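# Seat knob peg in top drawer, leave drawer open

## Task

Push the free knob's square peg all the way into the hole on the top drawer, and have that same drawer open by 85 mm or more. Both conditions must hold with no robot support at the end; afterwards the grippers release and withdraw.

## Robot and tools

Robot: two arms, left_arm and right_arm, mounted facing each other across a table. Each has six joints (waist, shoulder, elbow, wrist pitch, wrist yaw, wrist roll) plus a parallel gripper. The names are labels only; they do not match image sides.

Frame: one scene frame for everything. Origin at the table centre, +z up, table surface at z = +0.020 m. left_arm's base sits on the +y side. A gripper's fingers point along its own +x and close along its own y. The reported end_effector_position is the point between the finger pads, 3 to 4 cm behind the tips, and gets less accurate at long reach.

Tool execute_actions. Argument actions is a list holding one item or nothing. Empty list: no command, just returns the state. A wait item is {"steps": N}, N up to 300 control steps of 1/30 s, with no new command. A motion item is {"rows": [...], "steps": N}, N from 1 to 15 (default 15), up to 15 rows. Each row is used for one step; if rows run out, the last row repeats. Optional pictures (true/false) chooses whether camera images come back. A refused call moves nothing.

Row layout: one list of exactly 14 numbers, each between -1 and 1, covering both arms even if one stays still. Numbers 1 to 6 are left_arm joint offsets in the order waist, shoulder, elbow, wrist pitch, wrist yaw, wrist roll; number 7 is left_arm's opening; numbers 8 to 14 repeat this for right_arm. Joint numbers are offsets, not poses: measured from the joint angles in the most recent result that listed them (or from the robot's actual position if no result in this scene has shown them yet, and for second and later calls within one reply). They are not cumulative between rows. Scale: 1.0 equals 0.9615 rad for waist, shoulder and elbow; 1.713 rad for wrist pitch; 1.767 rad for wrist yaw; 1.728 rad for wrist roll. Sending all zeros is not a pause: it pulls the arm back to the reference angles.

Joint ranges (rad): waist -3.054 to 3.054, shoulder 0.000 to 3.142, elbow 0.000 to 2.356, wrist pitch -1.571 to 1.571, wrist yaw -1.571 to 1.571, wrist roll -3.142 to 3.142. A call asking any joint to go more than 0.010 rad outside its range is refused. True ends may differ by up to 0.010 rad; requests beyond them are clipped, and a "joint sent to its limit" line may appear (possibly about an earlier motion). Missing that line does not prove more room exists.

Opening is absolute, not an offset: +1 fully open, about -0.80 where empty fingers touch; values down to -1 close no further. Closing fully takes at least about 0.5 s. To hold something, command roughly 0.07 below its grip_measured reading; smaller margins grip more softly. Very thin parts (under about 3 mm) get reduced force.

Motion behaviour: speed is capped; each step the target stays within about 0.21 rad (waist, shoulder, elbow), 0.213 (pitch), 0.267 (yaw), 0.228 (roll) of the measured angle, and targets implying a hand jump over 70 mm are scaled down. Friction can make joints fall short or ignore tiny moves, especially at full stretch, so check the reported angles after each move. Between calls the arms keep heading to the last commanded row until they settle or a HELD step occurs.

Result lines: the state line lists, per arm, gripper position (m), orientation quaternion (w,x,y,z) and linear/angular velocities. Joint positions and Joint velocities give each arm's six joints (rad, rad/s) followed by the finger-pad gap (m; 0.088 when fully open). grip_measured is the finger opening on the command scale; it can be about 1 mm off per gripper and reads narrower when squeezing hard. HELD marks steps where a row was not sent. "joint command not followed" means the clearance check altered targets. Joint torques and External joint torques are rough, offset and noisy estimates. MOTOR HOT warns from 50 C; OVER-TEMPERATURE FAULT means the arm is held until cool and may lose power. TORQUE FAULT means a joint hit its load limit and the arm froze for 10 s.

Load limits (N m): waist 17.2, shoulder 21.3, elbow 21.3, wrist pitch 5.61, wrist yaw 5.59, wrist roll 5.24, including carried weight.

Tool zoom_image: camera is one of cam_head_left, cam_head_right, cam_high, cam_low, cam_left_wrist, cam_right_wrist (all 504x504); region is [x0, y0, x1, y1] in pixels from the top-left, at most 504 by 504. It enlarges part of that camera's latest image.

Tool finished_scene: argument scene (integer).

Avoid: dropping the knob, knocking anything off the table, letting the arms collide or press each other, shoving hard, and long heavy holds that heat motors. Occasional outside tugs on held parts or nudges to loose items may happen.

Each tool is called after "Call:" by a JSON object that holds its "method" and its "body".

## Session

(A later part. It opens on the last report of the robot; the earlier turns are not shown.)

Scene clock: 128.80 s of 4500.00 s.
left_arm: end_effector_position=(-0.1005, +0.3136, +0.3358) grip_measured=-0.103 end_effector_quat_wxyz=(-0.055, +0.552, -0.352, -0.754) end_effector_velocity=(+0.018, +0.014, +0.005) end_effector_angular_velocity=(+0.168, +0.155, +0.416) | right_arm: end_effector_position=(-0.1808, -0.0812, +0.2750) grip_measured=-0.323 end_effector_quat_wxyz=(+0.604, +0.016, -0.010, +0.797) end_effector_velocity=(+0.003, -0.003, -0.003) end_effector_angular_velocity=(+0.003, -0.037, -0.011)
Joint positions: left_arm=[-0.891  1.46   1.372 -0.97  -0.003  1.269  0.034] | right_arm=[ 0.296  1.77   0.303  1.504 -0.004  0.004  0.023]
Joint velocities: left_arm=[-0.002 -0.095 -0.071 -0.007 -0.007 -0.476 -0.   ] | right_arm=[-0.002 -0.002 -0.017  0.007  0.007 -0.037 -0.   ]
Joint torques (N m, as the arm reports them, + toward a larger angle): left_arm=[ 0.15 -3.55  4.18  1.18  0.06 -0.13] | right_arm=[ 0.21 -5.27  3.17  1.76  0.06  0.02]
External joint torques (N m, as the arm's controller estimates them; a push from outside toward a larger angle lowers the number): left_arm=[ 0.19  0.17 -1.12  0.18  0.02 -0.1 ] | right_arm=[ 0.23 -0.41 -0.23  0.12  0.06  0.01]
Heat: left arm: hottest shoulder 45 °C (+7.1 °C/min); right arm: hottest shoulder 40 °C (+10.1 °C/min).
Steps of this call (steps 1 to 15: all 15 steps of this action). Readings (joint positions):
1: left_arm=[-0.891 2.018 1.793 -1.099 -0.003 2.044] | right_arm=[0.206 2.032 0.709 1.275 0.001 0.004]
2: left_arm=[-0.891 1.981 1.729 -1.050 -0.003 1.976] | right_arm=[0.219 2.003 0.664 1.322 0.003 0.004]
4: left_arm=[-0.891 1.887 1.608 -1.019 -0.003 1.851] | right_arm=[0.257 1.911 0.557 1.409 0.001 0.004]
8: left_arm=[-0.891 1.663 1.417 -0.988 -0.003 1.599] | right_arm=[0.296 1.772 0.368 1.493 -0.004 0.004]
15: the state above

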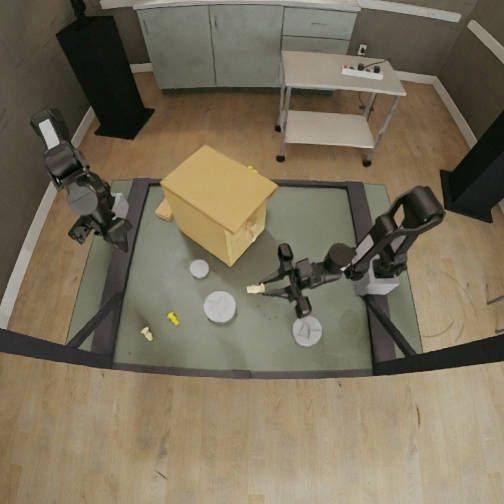

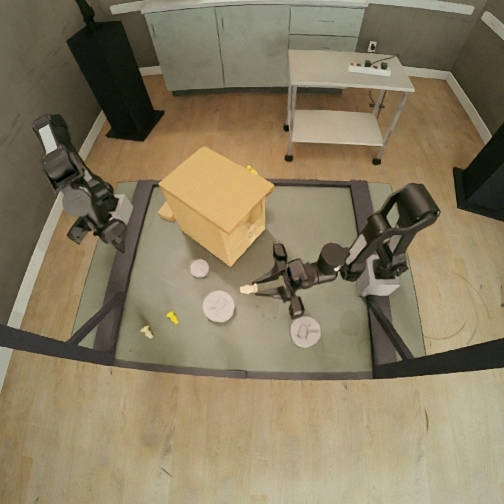

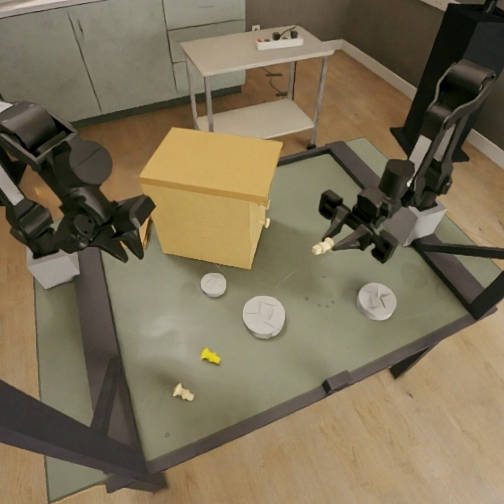

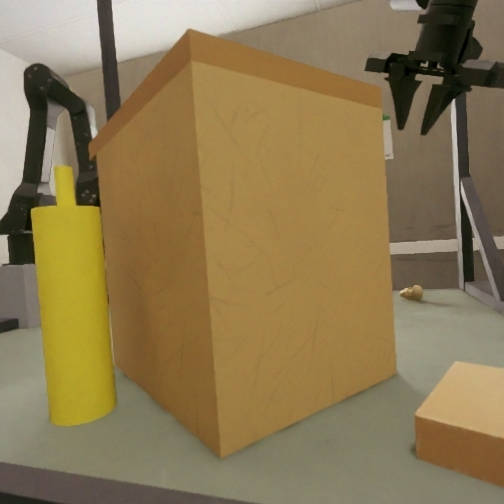

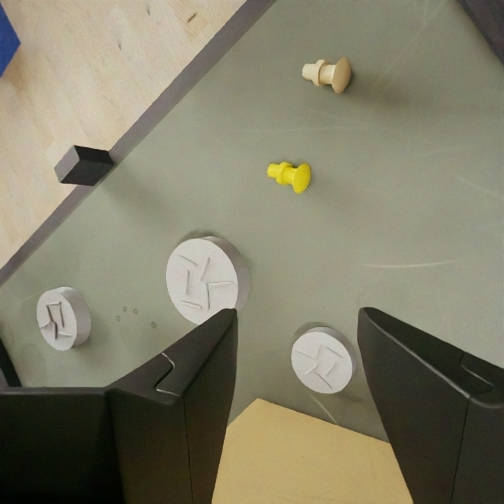

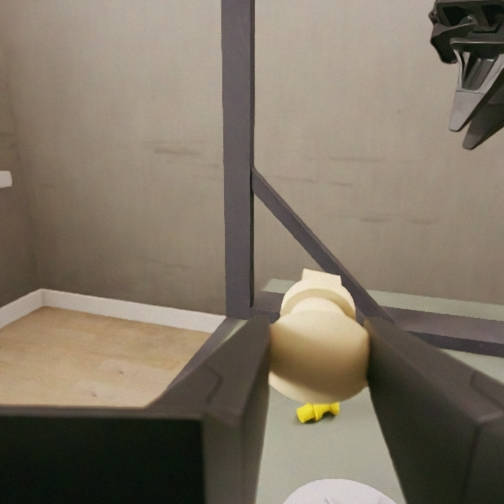

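Call:
{"method": "execute_actions", "body": {"actions": [{"rows":[[0,0,0,0,0,0,-0.1,-0.07,0.05,0.02,0,0.47,-0.04,-0.5]]}], "pictures": false}}

Call:
{"method": "execute_actions", "body": {"actions": [{"rows":[[0,0,0,0,0,0,-0.1,-0.075,0.025,0.03,-0.009,0,0,-0.5]]}]}}

Scene clock: 137.23 s of 4500.00 s.
left_arm: end_effector_position=(-0.0995, +0.3143, +0.3326) grip_measured=-0.103 end_effector_quat_wxyz=(-0.057, +0.555, -0.348, -0.754) end_effector_velocity=(+0.004, +0.003, -0.002) end_effector_angular_velocity=(+0.006, -0.023, -0.005) | right_arm: end_effector_position=(-0.0411, -0.0950, +0.2629) grip_measured=-0.323 end_effector_quat_wxyz=(+0.884, -0.023, -0.014, +0.466) end_effector_velocity=(+0.025, -0.016, +0.001) end_effector_angular_velocity=(-0.005, -0.015, -0.200)
Joint positions: left_arm=[-0.891  1.46   1.364 -0.97  -0.003  1.266  0.034] | right_arm=[ 0.229  1.812  0.313  1.505  0.805 -0.058  0.023]
Joint velocities: left_arm=[-0.002 -0.002 -0.002 -0.022 -0.007  0.007  0.   ] | right_arm=[-0.002  0.002  0.002  0.007  0.198 -0.022 -0.   ]
Joint torques (N m, as the arm reports them, + toward a larger angle): left_arm=[ 0.08 -4.65  7.54  1.19  0.08  0.07] | right_arm=[-0.06 -3.57  4.54  1.21  0.09 -0.13]
External joint torques (N m, as the arm's controller estimates them; a push from outside toward a larger angle lowers the number): left_arm=[0.09 0.9  1.18 0.1  0.04 0.09] | right_arm=[-0.11  1.28  1.39 -0.26  0.11 -0.14]
Heat: left arm: hottest shoulder 43 °C (+3.0 °C/min); right arm: hottest shoulder 39 °C (+7.0 °C/min).
Steps of this call (steps 1 to 30: the robot went on to your last target; steps 31 to 90: nothing new was sent; then 4.93 s passed at rest; steps 91 to 105: all 15 steps of this action). Readings (joint positions):
91: left_arm=[-0.891 1.460 1.356 -0.970 -0.003 1.233] | right_arm=[0.295 1.774 0.301 1.507 0.036 -0.007]
92: left_arm=[-0.891 1.460 1.357 -0.970 -0.003 1.242] | right_arm=[0.283 1.782 0.304 1.508 0.118 -0.023]
94: left_arm=[-0.891 1.460 1.359 -0.970 -0.003 1.255] | right_arm=[0.251 1.799 0.311 1.506 0.271 -0.041]
98: left_arm=[-0.891 1.460 1.363 -0.970 -0.003 1.264] | right_arm=[0.233 1.811 0.312 1.505 0.570 -0.055]
105: the state above

Scene clock: 137.73 s of 4500.00 s.
left_arm: end_effector_position=(-0.0995, +0.3143, +0.3326) grip_measured=-0.103 end_effector_quat_wxyz=(-0.057, +0.555, -0.348, -0.754) end_effector_velocity=(+0.002, +0.001, -0.001) end_effector_angular_velocity=(+0.008, -0.003, +0.020) | right_arm: end_effector_position=(-0.0181, -0.0935, +0.2599) grip_measured=-0.323 end_effector_quat_wxyz=(+0.900, -0.029, -0.012, +0.435) end_effector_velocity=(-0.002, +0.002, +0.002) end_effector_angular_velocity=(-0.002, -0.005, +0.020)
Joint positions: left_arm=[-0.891  1.46   1.364 -0.97  -0.003  1.266  0.034] | right_arm=[ 0.161  1.83   0.334  1.491  0.805 -0.058  0.023]
Joint velocities: left_arm=[-0.002 -0.002 -0.002 -0.007 -0.007 -0.022  0.   ] | right_arm=[-0.002 -0.007  0.002 -0.007 -0.022 -0.007  0.   ]
Joint torques (N m, as the arm reports them, + toward a larger angle): left_arm=[ 0.07 -4.63  6.54  1.14  0.05 -0.03] | right_arm=[-0.32 -3.67  4.53  1.15 -0.02  0.02]
External joint torques (N m, as the arm's controller estimates them; a push from outside toward a larger angle lowers the number): left_arm=[0.07 0.97 0.13 0.04 0.   0.  ] | right_arm=[-0.33  1.33  1.38 -0.32 -0.02  0.01]
Heat: left arm: hottest shoulder 42 °C (+2.0 °C/min); right arm: hottest shoulder 39 °C (+7.1 °C/min).
Steps of this call (steps 1 to 15: all 15 steps of this action). Readings (joint positions):
1: left_arm=[-0.891 1.460 1.364 -0.970 -0.003 1.266] | right_arm=[0.224 1.815 0.315 1.504 0.806 -0.058]
2: left_arm=[-0.891 1.460 1.364 -0.970 -0.003 1.266] | right_arm=[0.208 1.818 0.321 1.500 0.805 -0.058]
4: left_arm=[-0.891 1.460 1.364 -0.970 -0.003 1.266] | right_arm=[0.178 1.826 0.330 1.494 0.805 -0.058]
8: left_arm=[-0.891 1.460 1.364 -0.970 -0.003 1.266] | right_arm=[0.162 1.830 0.333 1.492 0.805 -0.058]
15: the state above

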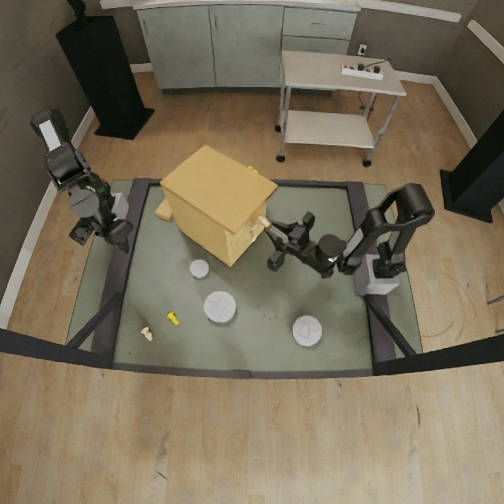

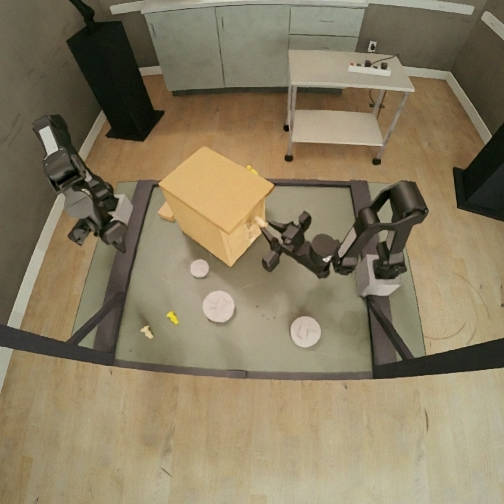

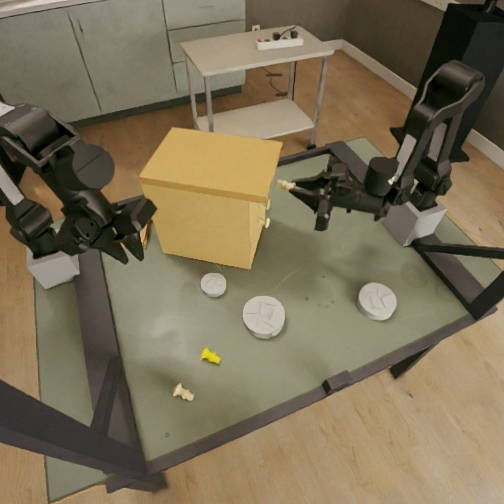

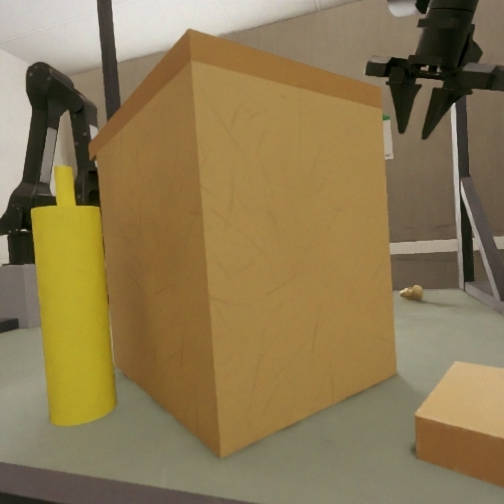

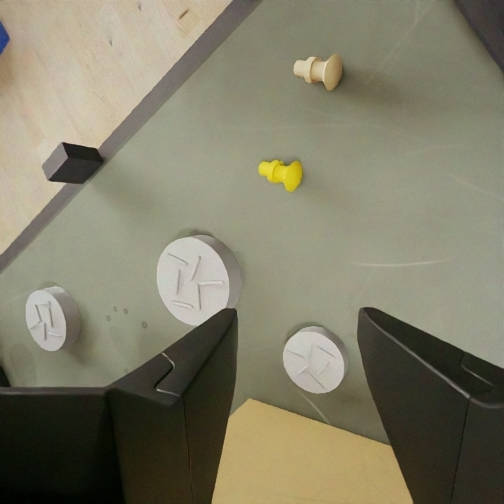

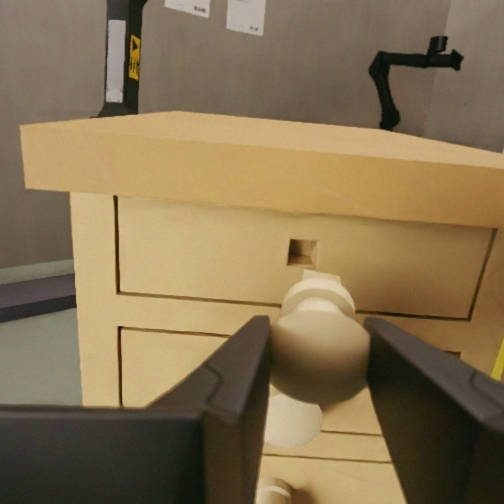

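Call:
{"method": "execute_actions", "body": {"actions": [{"rows":[[0,0,0,0,0,0,-0.1,-0.112,0,0,0,-0.118,-0.06,-0.5]]}]}}

Call:
{"method": "zoom_image", "body": {"camera": "cam_right_wrist", "region": [230,200,410,380]}}

Call:
{"method": "zoom_image", "body": {"camera": "cam_head_left", "region": [210,170,330,290]}}

Scene clock: 146.30 s of 4500.00 s.
left_arm: end_effector_position=(-0.0995, +0.3143, +0.3326) grip_measured=-0.103 end_effector_quat_wxyz=(-0.057, +0.555, -0.348, -0.754) end_effector_velocity=(+0.004, +0.003, -0.002) end_effector_angular_velocity=(+0.011, -0.019, +0.008) | right_arm: end_effector_position=(-0.0063, -0.0825, +0.2599) grip_measured=-0.323 end_effector_quat_wxyz=(+0.874, -0.071, -0.036, +0.479) end_effector_velocity=(+0.002, -0.001, -0.001) end_effector_angular_velocity=(-0.011, -0.006, +0.000)
Joint positions: left_arm=[-0.891  1.46   1.364 -0.97  -0.003  1.266  0.034] | right_arm=[ 0.057  1.83   0.334  1.491  0.601 -0.156  0.023]
Joint velocities: left_arm=[-0.002 -0.002 -0.002 -0.022 -0.007 -0.007  0.   ] | right_arm=[-0.007 -0.002 -0.002 -0.007 -0.007 -0.007  0.   ]
Joint torques (N m, as the arm reports them, + toward a larger angle): left_arm=[ 0.04 -4.86  6.45  1.13  0.08 -0.03] | right_arm=[-0.33 -4.38  3.54  1.39 -0.12 -0.13]
External joint torques (N m, as the arm's controller estimates them; a push from outside toward a larger angle lowers the number): left_arm=[ 0.04  0.74  0.06  0.04  0.03 -0.01] | right_arm=[-0.35  0.66  0.34 -0.16 -0.12 -0.15]
Heat: left arm: hottest shoulder 40 °C (-1.0 °C/min); right arm: hottest shoulder 37 °C (+3.0 °C/min).
Steps of this call (steps 1 to 15: the robot went on to your last target; steps 16 to 90: nothing new was sent; then 5.07 s passed at rest; steps 91 to 105: all 15 steps of this action). Readings (joint positions):
91: left_arm=[-0.891 1.460 1.364 -0.970 -0.003 1.266] | right_arm=[0.150 1.830 0.334 1.491 0.765 -0.076]
92: left_arm=[-0.891 1.460 1.364 -0.970 -0.003 1.266] | right_arm=[0.125 1.830 0.334 1.491 0.708 -0.101]
94: left_arm=[-0.891 1.460 1.364 -0.970 -0.003 1.266] | right_arm=[0.083 1.830 0.334 1.491 0.655 -0.129]
98: left_arm=[-0.891 1.460 1.364 -0.970 -0.003 1.266] | right_arm=[0.059 1.830 0.334 1.491 0.612 -0.150]
105: the state above

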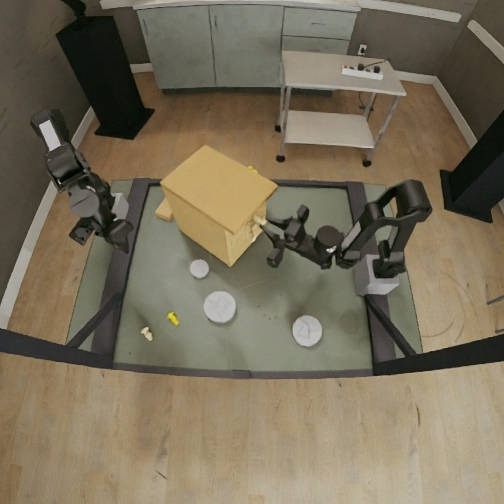

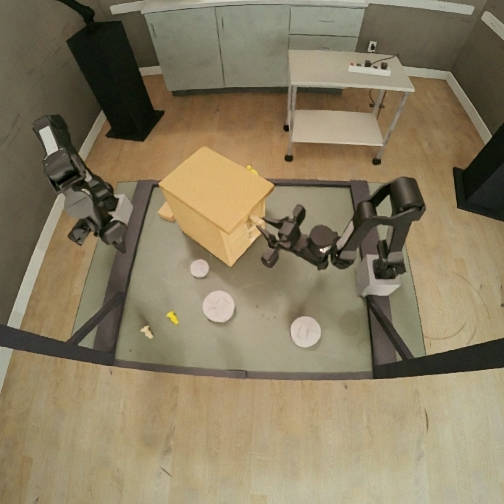

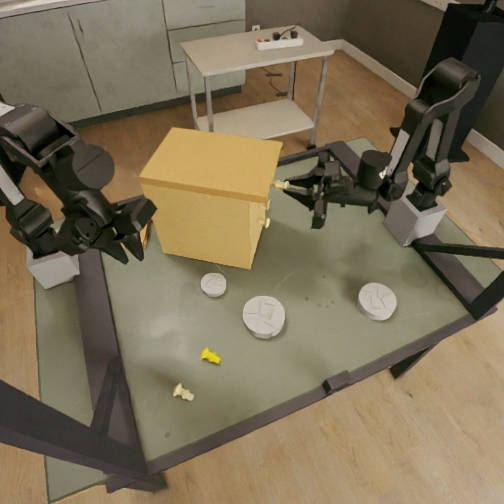

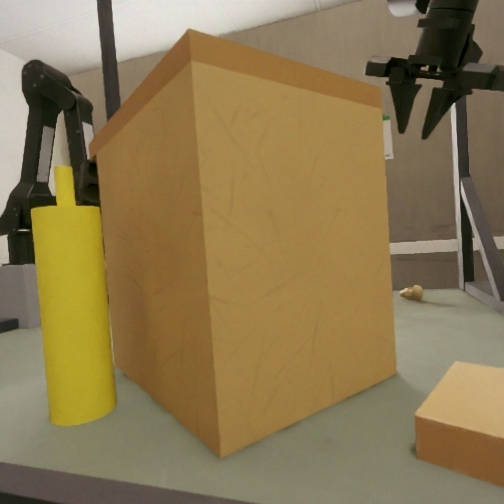

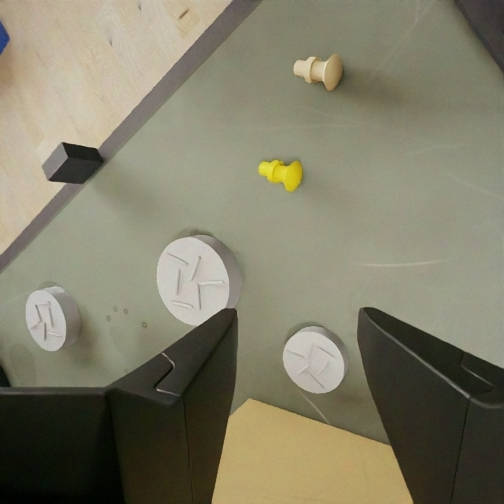

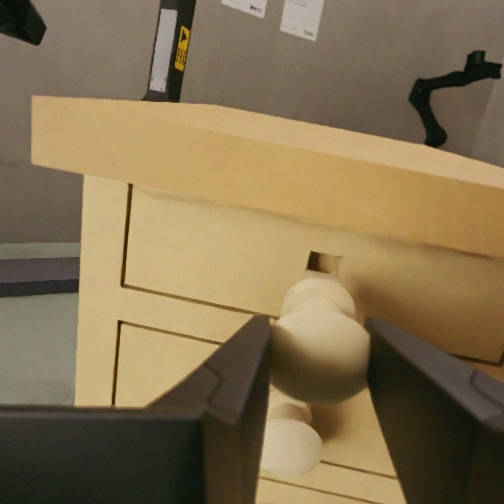

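Region (230, 200, 410, 380) of cam_right_wrist's 504x504 image, scaled by 2.800, with more detail than that image has.

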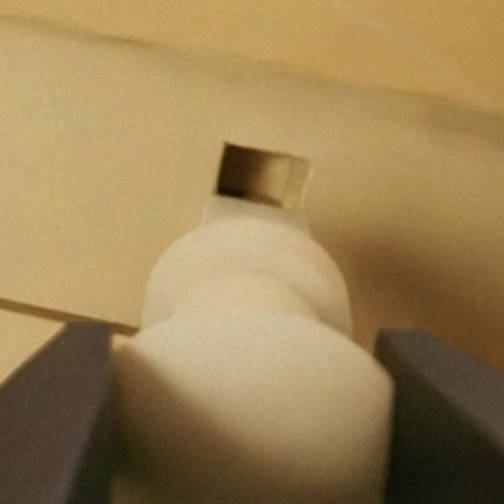

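Region (210, 170, 330, 290) of cam_head_left's 504x504 image, scaled by 4.200, with more detail than that image has.

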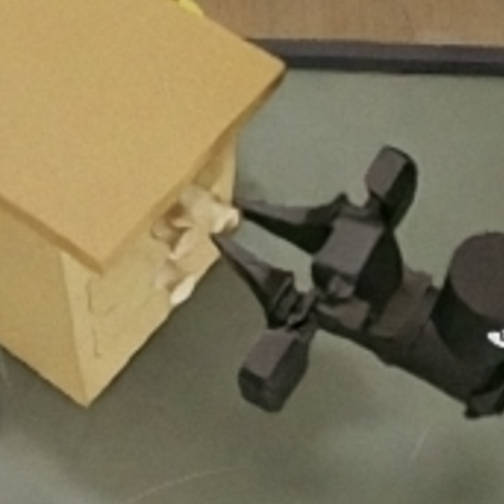

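Call:
{"method": "execute_actions", "body": {"actions": [{"rows":[[0,0,0,0,0,0,-0.1,-0.036,0.021,0.034,-0.007,-0.019,0,-0.5]]}]}}

Call:
{"method": "zoom_image", "body": {"camera": "cam_right_wrist", "region": [230,200,410,380]}}

Call:
{"method": "zoom_image", "body": {"camera": "cam_high", "region": [250,150,330,230]}}

Scene clock: 153.97 s of 4500.00 s.
left_arm: end_effector_position=(-0.0995, +0.3143, +0.3326) grip_measured=-0.103 end_effector_quat_wxyz=(-0.057, +0.555, -0.348, -0.754) end_effector_velocity=(-0.002, +0.001, +0.001) end_effector_angular_velocity=(+0.003, +0.012, +0.000) | right_arm: end_effector_position=(+0.0010, -0.0765, +0.2595) grip_measured=-0.323 end_effector_quat_wxyz=(+0.874, -0.071, -0.036, +0.479) end_effector_velocity=(-0.000, +0.002, -0.003) end_effector_angular_velocity=(-0.005, +0.019, +0.015)
Joint positions: left_arm=[-0.891  1.46   1.364 -0.97  -0.003  1.266  0.034] | right_arm=[ 0.026  1.844  0.358  1.481  0.57  -0.157  0.023]
Joint velocities: left_arm=[-0.002 -0.002 -0.002  0.007  0.007 -0.007 -0.   ] | right_arm=[-0.007 -0.002  0.002 -0.022 -0.022  0.022  0.   ]
Joint torques (N m, as the arm reports them, + toward a larger angle): left_arm=[-0.09 -4.79  6.46  1.13  0.08 -0.05] | right_arm=[-0.34 -3.92  4.73  1.25 -0.12  0.04]
External joint torques (N m, as the arm's controller estimates them; a push from outside toward a larger angle lowers the number): left_arm=[-0.05  0.83  0.01  0.01  0.03 -0.03] | right_arm=[-0.34  1.31  1.44 -0.31 -0.12  0.02]
Heat: left arm: hottest shoulder 39 °C (-3.0 °C/min); right arm: hottest shoulder 36 °C (+1.0 °C/min).
Steps of this call (steps 1 to 15: the robot went on to your last target; steps 16 to 90: nothing new was sent; then 4.17 s passed at rest; steps 91 to 105: all 15 steps of this action). Readings (joint positions):
91: left_arm=[-0.891 1.460 1.364 -0.970 -0.003 1.266] | right_arm=[0.054 1.832 0.336 1.490 0.593 -0.157]
92: left_arm=[-0.891 1.460 1.364 -0.970 -0.003 1.266] | right_arm=[0.047 1.835 0.341 1.488 0.585 -0.157]
94: left_arm=[-0.891 1.460 1.364 -0.970 -0.003 1.266] | right_arm=[0.033 1.840 0.352 1.483 0.578 -0.157]
98: left_arm=[-0.891 1.460 1.364 -0.970 -0.003 1.266] | right_arm=[0.027 1.844 0.357 1.481 0.572 -0.157]
105: the state above

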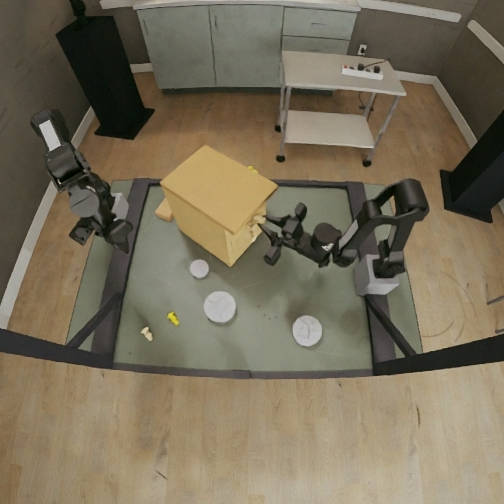

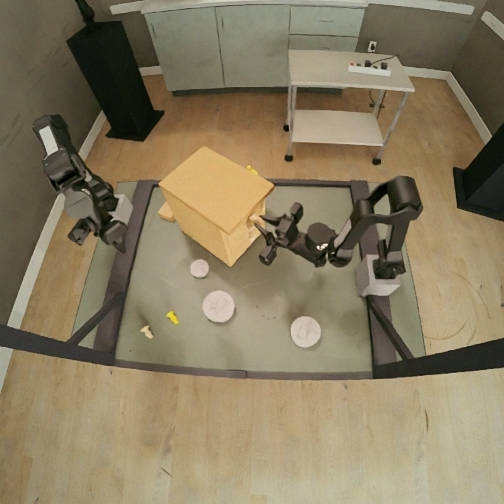

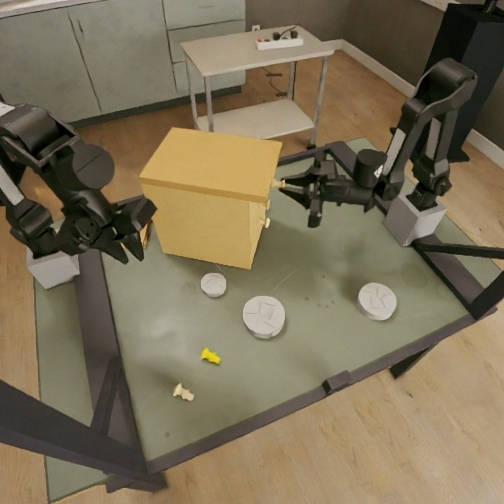

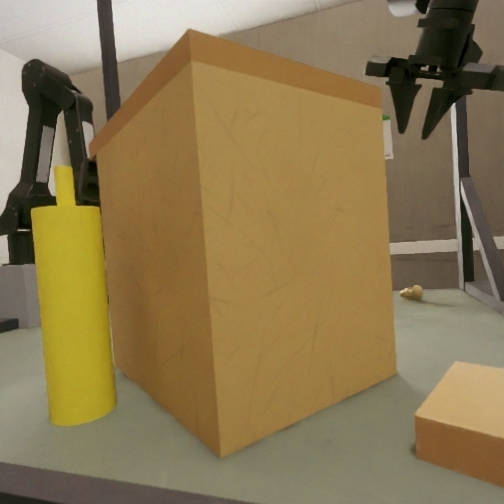

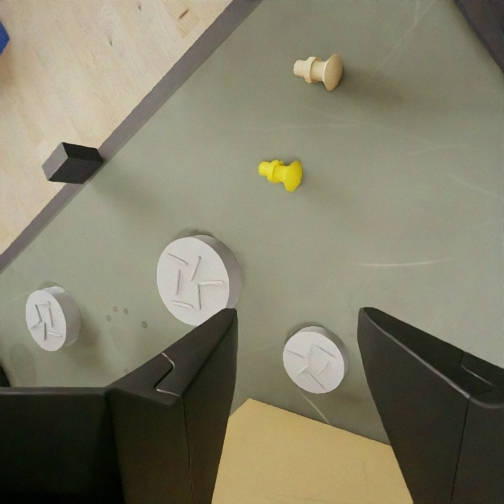

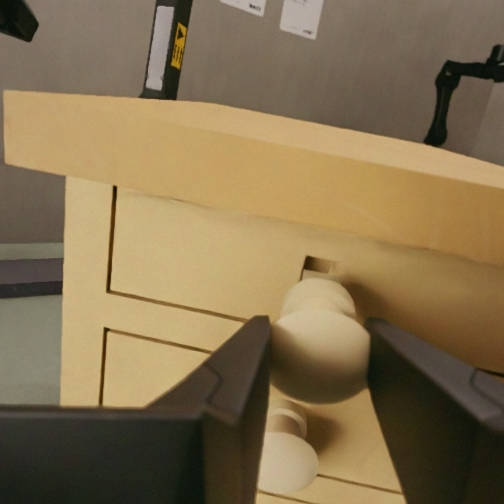

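Region (230, 200, 410, 380) of cam_right_wrist's 504x504 image, scaled by 2.800, with more detail than that image has.

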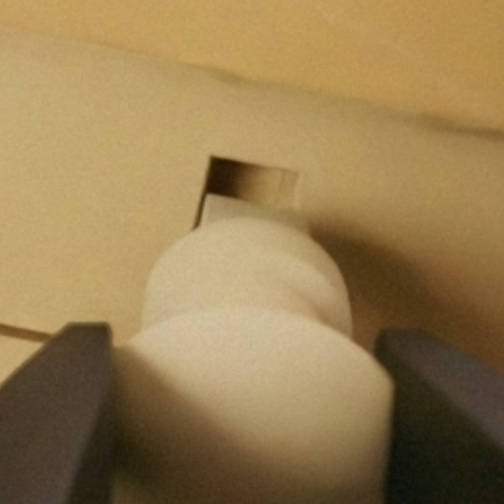

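Region (250, 150, 330, 230) of cam_high's 504x504 image, scaled by 6.300, with more detail than that image has.

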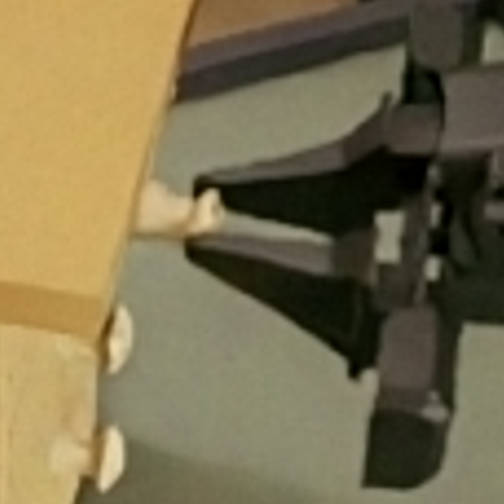

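Call:
{"method": "execute_actions", "body": {"actions": [{"rows":[[0,0,0,0,0,0,-0.1,-0.025,0.021,0.04,-0.009,-0.013,0,-0.5]]}]}}

Call:
{"method": "zoom_image", "body": {"camera": "cam_right_wrist", "region": [230,200,410,380]}}

Scene clock: 159.27 s of 4500.00 s.
left_arm: end_effector_position=(-0.0995, +0.3143, +0.3326) grip_measured=-0.103 end_effector_quat_wxyz=(-0.057, +0.555, -0.348, -0.754) end_effector_velocity=(+0.005, +0.003, -0.004) end_effector_angular_velocity=(+0.014, -0.023, +0.008) | right_arm: end_effector_position=(+0.0062, -0.0693, +0.2602) grip_measured=-0.323 end_effector_quat_wxyz=(+0.875, -0.070, -0.037, +0.478) end_effector_velocity=(+0.002, -0.002, +0.000) end_effector_angular_velocity=(-0.014, -0.018, -0.010)
Joint positions: left_arm=[-0.891  1.46   1.364 -0.97  -0.003  1.266  0.034] | right_arm=[ 0.005  1.858  0.388  1.467  0.55  -0.157  0.023]
Joint velocities: left_arm=[-0.002 -0.002 -0.007 -0.022 -0.007 -0.007 -0.   ] | right_arm=[-0.002 -0.007 -0.002 -0.007  0.007 -0.022 -0.   ]
Joint torques (N m, as the arm reports them, + toward a larger angle): left_arm=[-0.15 -4.62  6.46  1.14  0.09 -0.05] | right_arm=[-0.36 -4.06  4.83  1.26 -0.11  0.03]
External joint torques (N m, as the arm's controller estimates them; a push from outside toward a larger angle lowers the number): left_arm=[-0.14  0.9   0.13  0.07  0.04 -0.03] | right_arm=[-0.35  1.31  1.5  -0.3  -0.12  0.01]
Heat: left arm: hottest shoulder 38 °C (-5.0 °C/min); right arm: hottest shoulder 35 °C (-1.0 °C/min).
Steps of this call (steps 1 to 15: the robot went on to your last target; steps 16 to 90: nothing new was sent; then 1.80 s passed at rest; steps 91 to 105: all 15 steps of this action). Readings (joint positions):
91: left_arm=[-0.891 1.460 1.364 -0.970 -0.003 1.266] | right_arm=[0.024 1.846 0.361 1.479 0.566 -0.157]
92: left_arm=[-0.891 1.460 1.364 -0.970 -0.003 1.266] | right_arm=[0.019 1.850 0.368 1.474 0.560 -0.157]
94: left_arm=[-0.891 1.460 1.364 -0.970 -0.003 1.266] | right_arm=[0.010 1.856 0.381 1.469 0.555 -0.157]
98: left_arm=[-0.891 1.460 1.364 -0.970 -0.003 1.266] | right_arm=[0.006 1.858 0.387 1.468 0.551 -0.157]
105: the state above

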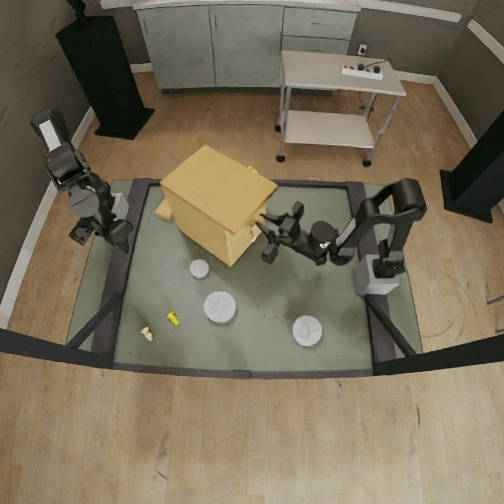

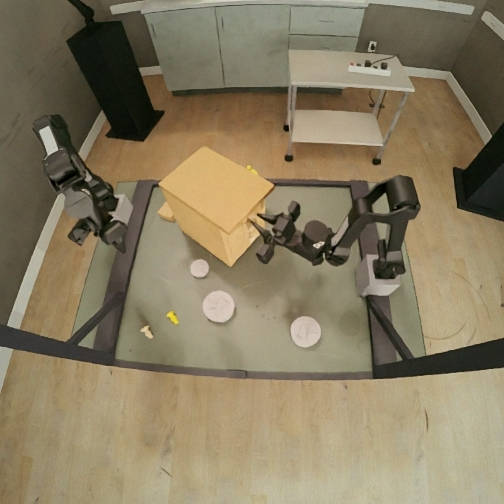

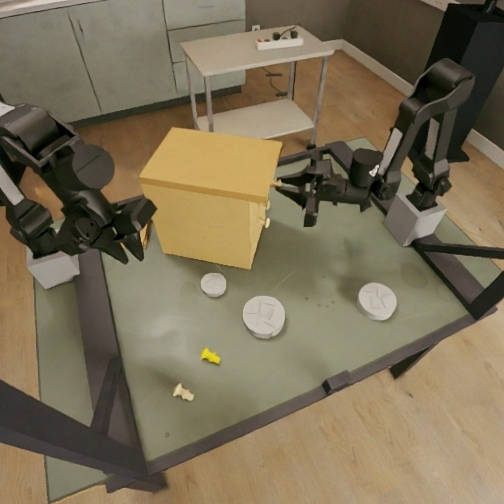

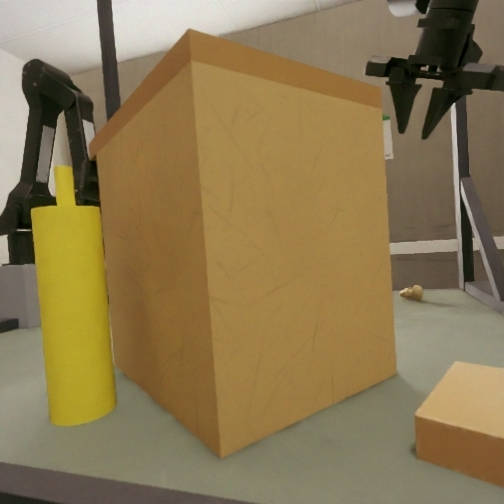

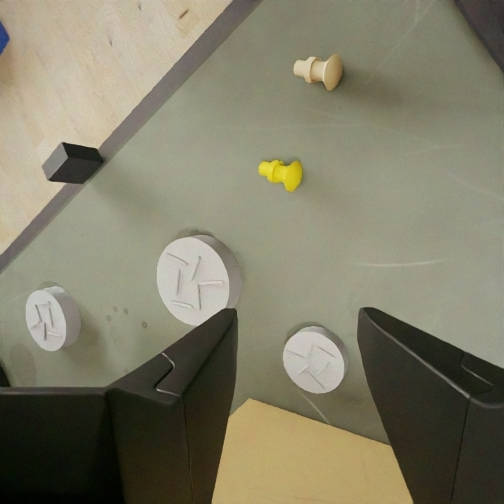

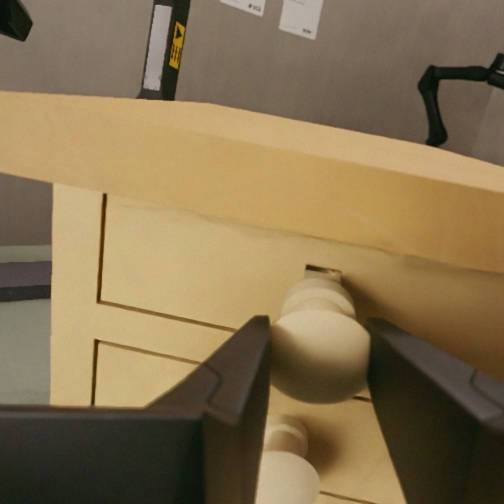

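Region (230, 200, 410, 380) of cam_right_wrist's 504x504 image, scaled by 2.800, with more detail than that image has.

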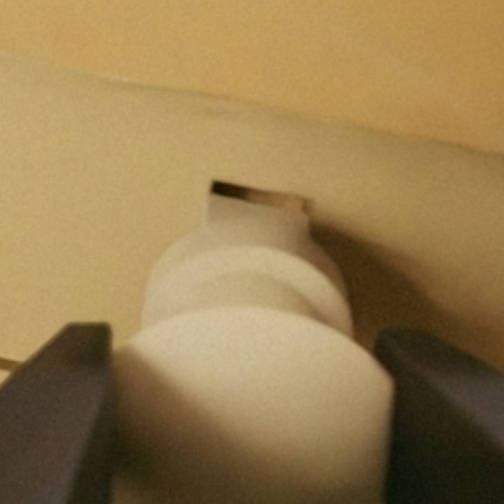

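Need ~1 mm right while advancing.

Call:
{"method": "execute_actions", "body": {"actions": [{"rows":[[0,0,0,0,0,0,-0.1,-0.021,0.018,0.025,-0.004,-0.01,0,-0.5]]}]}}

Call:
{"method": "zoom_image", "body": {"camera": "cam_right_wrist", "region": [230,200,410,380]}}

Scene clock: 165.87 s of 4500.00 s.
left_arm: end_effector_position=(-0.0995, +0.3143, +0.3326) grip_measured=-0.103 end_effector_quat_wxyz=(-0.057, +0.555, -0.348, -0.754) end_effector_velocity=(-0.003, +0.002, +0.001) end_effector_angular_velocity=(+0.003, +0.012, -0.004) | right_arm: end_effector_position=(+0.0106, -0.0658, +0.2592) grip_measured=-0.323 end_effector_quat_wxyz=(+0.875, -0.071, -0.036, +0.478) end_effector_velocity=(+0.000, +0.001, +0.000) end_effector_angular_velocity=(-0.006, -0.006, +0.005)
Joint positions: left_arm=[-0.891  1.46   1.364 -0.97  -0.003  1.266  0.034] | right_arm=[-0.011  1.87   0.403  1.461  0.535 -0.157  0.023]
Joint velocities: left_arm=[-0.007 -0.002 -0.002  0.007  0.007 -0.007 -0.   ] | right_arm=[-0.002 -0.002  0.002 -0.007 -0.007 -0.007 -0.   ]
Joint torques (N m, as the arm reports them, + toward a larger angle): left_arm=[ 0.1  -4.64  6.4   1.13  0.09 -0.06] | right_arm=[-0.34 -4.16  4.88  1.26 -0.11  0.03]
External joint torques (N m, as the arm's controller estimates them; a push from outside toward a larger angle lowers the number): left_arm=[ 0.14  0.92 -0.02  0.01  0.04 -0.03] | right_arm=[-0.35  1.32  1.52 -0.3  -0.11  0.01]
Heat: left arm: hottest shoulder 37 °C (-7.1 °C/min); right arm: hottest shoulder 34 °C (-3.0 °C/min).
Steps of this call (steps 1 to 15: the robot went on to your last target; steps 16 to 90: nothing new was sent; then 3.10 s passed at rest; steps 91 to 105: all 15 steps of this action). Readings (joint positions):
91: left_arm=[-0.891 1.460 1.364 -0.970 -0.003 1.266] | right_arm=[0.004 1.860 0.389 1.466 0.546 -0.157]
92: left_arm=[-0.891 1.460 1.364 -0.970 -0.003 1.266] | right_arm=[0.000 1.863 0.393 1.464 0.542 -0.157]
94: left_arm=[-0.891 1.460 1.364 -0.970 -0.003 1.266] | right_arm=[-0.007 1.867 0.400 1.462 0.539 -0.157]
98: left_arm=[-0.891 1.460 1.364 -0.970 -0.003 1.266] | right_arm=[-0.011 1.869 0.402 1.462 0.536 -0.157]
105: the state above

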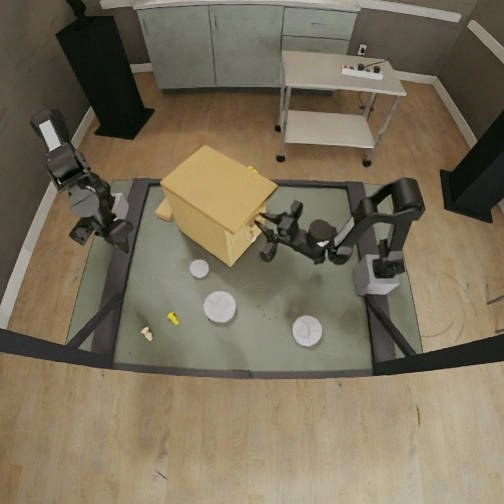

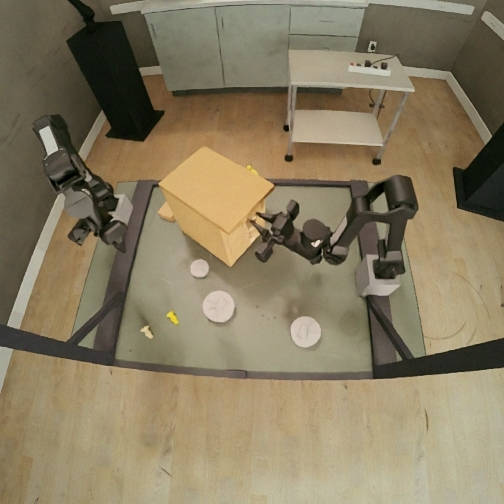

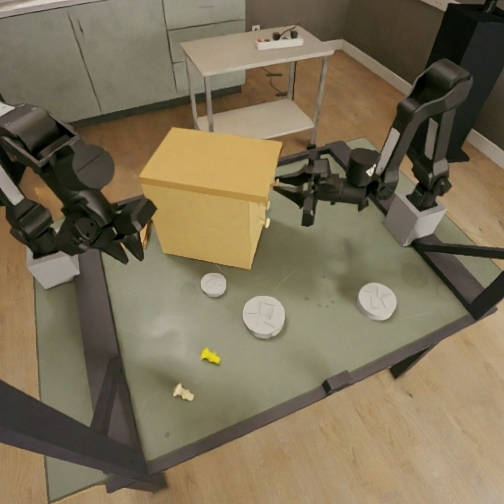

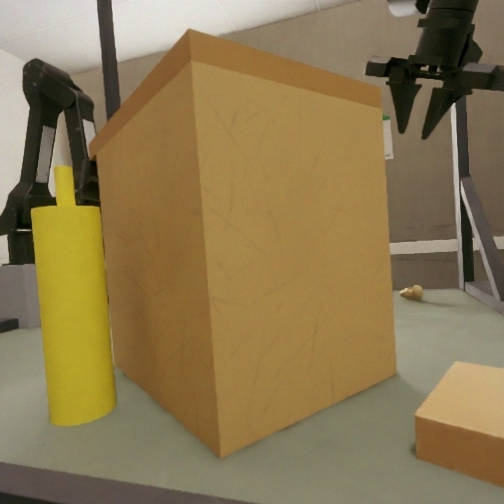

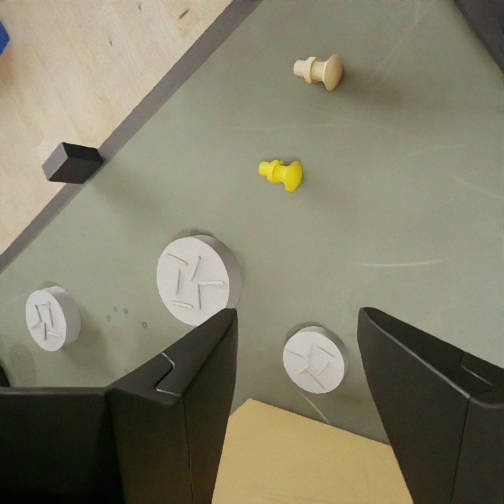

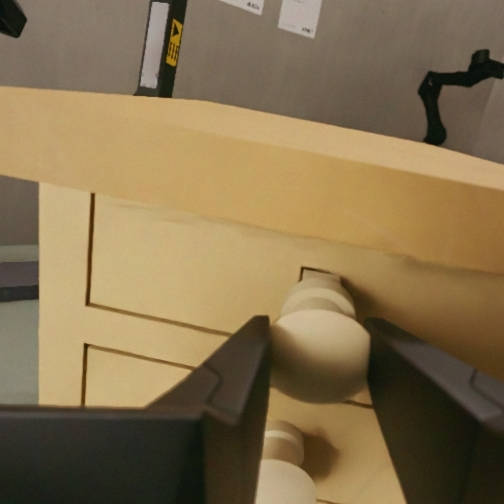

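Region (230, 200, 410, 380) of cam_right_wrist's 504x504 image, scaled by 2.800, with more detail than that image has.

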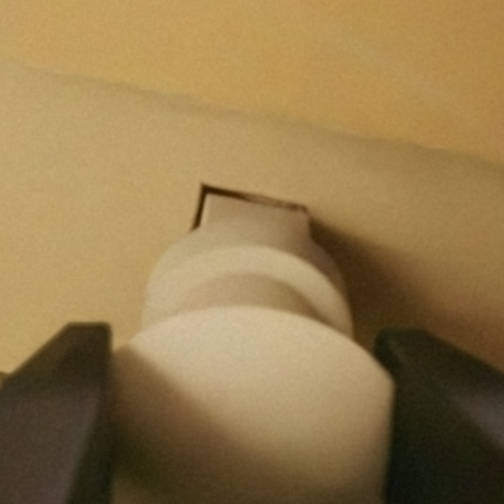

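Call:
{"method": "execute_actions", "body": {"actions": [{"rows":[[0,0,0,0,0,0,-0.1,-0.016,0.019,0.029,-0.005,-0.009,0.01,-0.5]]}]}}

Call:
{"method": "zoom_image", "body": {"camera": "cam_right_wrist", "region": [230,200,410,380]}}

Scene clock: 173.87 s of 4500.00 s.
left_arm: end_effector_position=(-0.0995, +0.3143, +0.3326) grip_measured=-0.103 end_effector_quat_wxyz=(-0.057, +0.555, -0.348, -0.754) end_effector_velocity=(+0.002, +0.001, -0.001) end_effector_angular_velocity=(+0.002, -0.008, +0.008) | right_arm: end_effector_position=(+0.0138, -0.0613, +0.2588) grip_measured=-0.323 end_effector_quat_wxyz=(+0.875, -0.066, -0.033, +0.478) end_effector_velocity=(-0.000, -0.000, +0.002) end_effector_angular_velocity=(+0.003, -0.006, +0.005)
Joint positions: left_arm=[-0.891  1.46   1.364 -0.97  -0.003  1.266  0.034] | right_arm=[-0.023  1.882  0.421  1.454  0.522 -0.145  0.023]
Joint velocities: left_arm=[-0.002 -0.002 -0.002 -0.007 -0.007 -0.007 -0.   ] | right_arm=[-0.002 -0.002 -0.002  0.007 -0.007 -0.007 -0.   ]
Joint torques (N m, as the arm reports them, + toward a larger angle): left_arm=[-0.07 -4.77  6.47  1.1   0.08 -0.02] | right_arm=[-0.31 -4.26  4.96  1.27 -0.12  0.19]
External joint torques (N m, as the arm's controller estimates them; a push from outside toward a larger angle lowers the number): left_arm=[-0.07  0.81  0.08 -0.01  0.04  0.  ] | right_arm=[-0.32  1.4   1.53 -0.34 -0.12  0.17]
Heat: left arm: hottest shoulder 37 °C (-7.1 °C/min); right arm: hottest shoulder 34 °C (-4.1 °C/min).
Steps of this call (steps 1 to 15: the robot went on to your last target; steps 16 to 90: nothing new was sent; then 4.50 s passed at rest; steps 91 to 105: all 15 steps of this action). Readings (joint positions):
91: left_arm=[-0.891 1.460 1.364 -0.970 -0.003 1.266] | right_arm=[-0.012 1.871 0.405 1.461 0.532 -0.156]
92: left_arm=[-0.891 1.460 1.364 -0.970 -0.003 1.266] | right_arm=[-0.015 1.874 0.409 1.458 0.529 -0.154]
94: left_arm=[-0.891 1.460 1.364 -0.970 -0.003 1.266] | right_arm=[-0.020 1.879 0.418 1.456 0.525 -0.150]
98: left_arm=[-0.891 1.460 1.364 -0.970 -0.003 1.266] | right_arm=[-0.023 1.881 0.421 1.455 0.523 -0.146]
105: the state above

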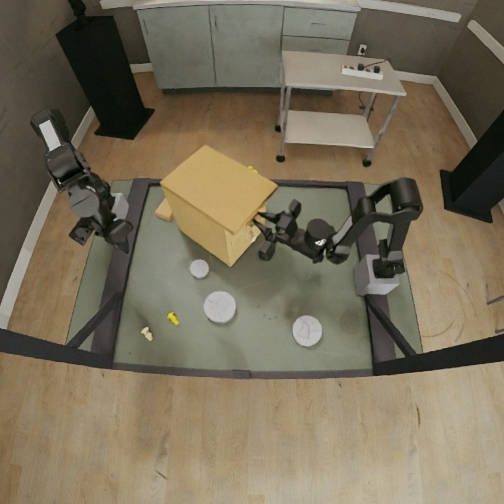

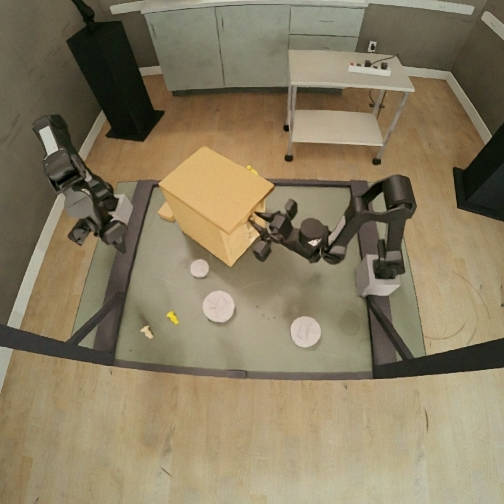

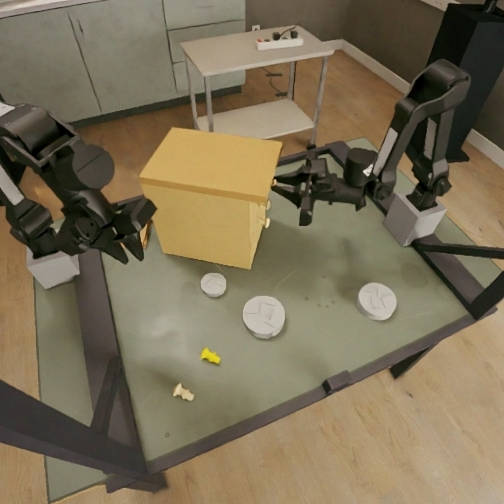

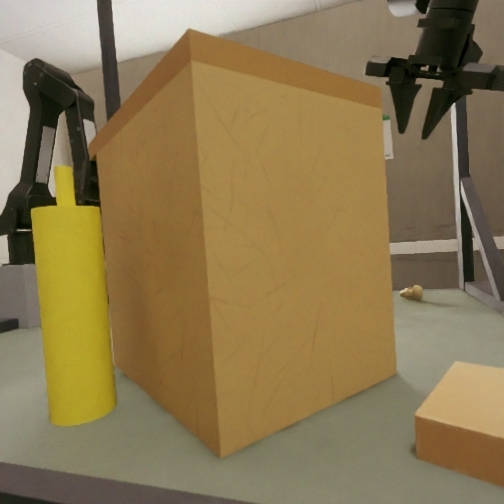

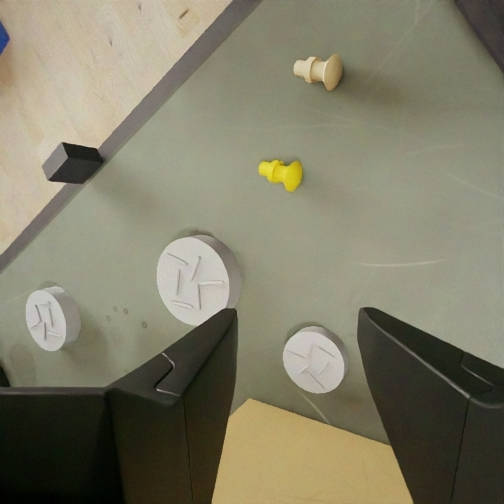

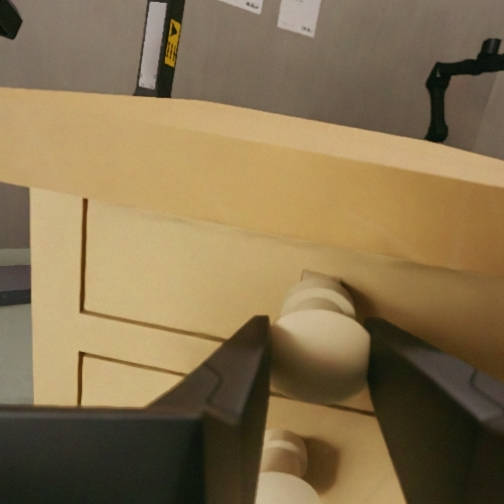

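Region (230, 200, 410, 380) of cam_right_wrist's 504x504 image, scaled by 2.800, with more detail than that image has.

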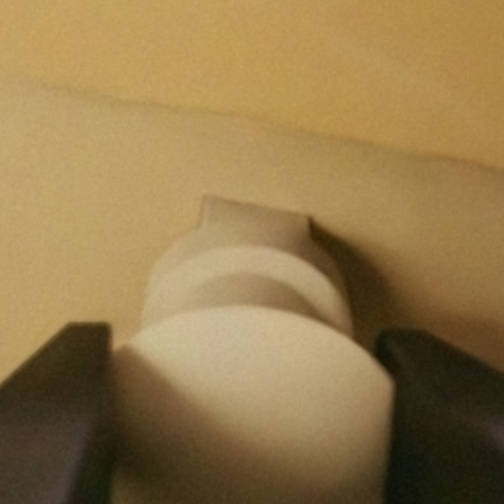

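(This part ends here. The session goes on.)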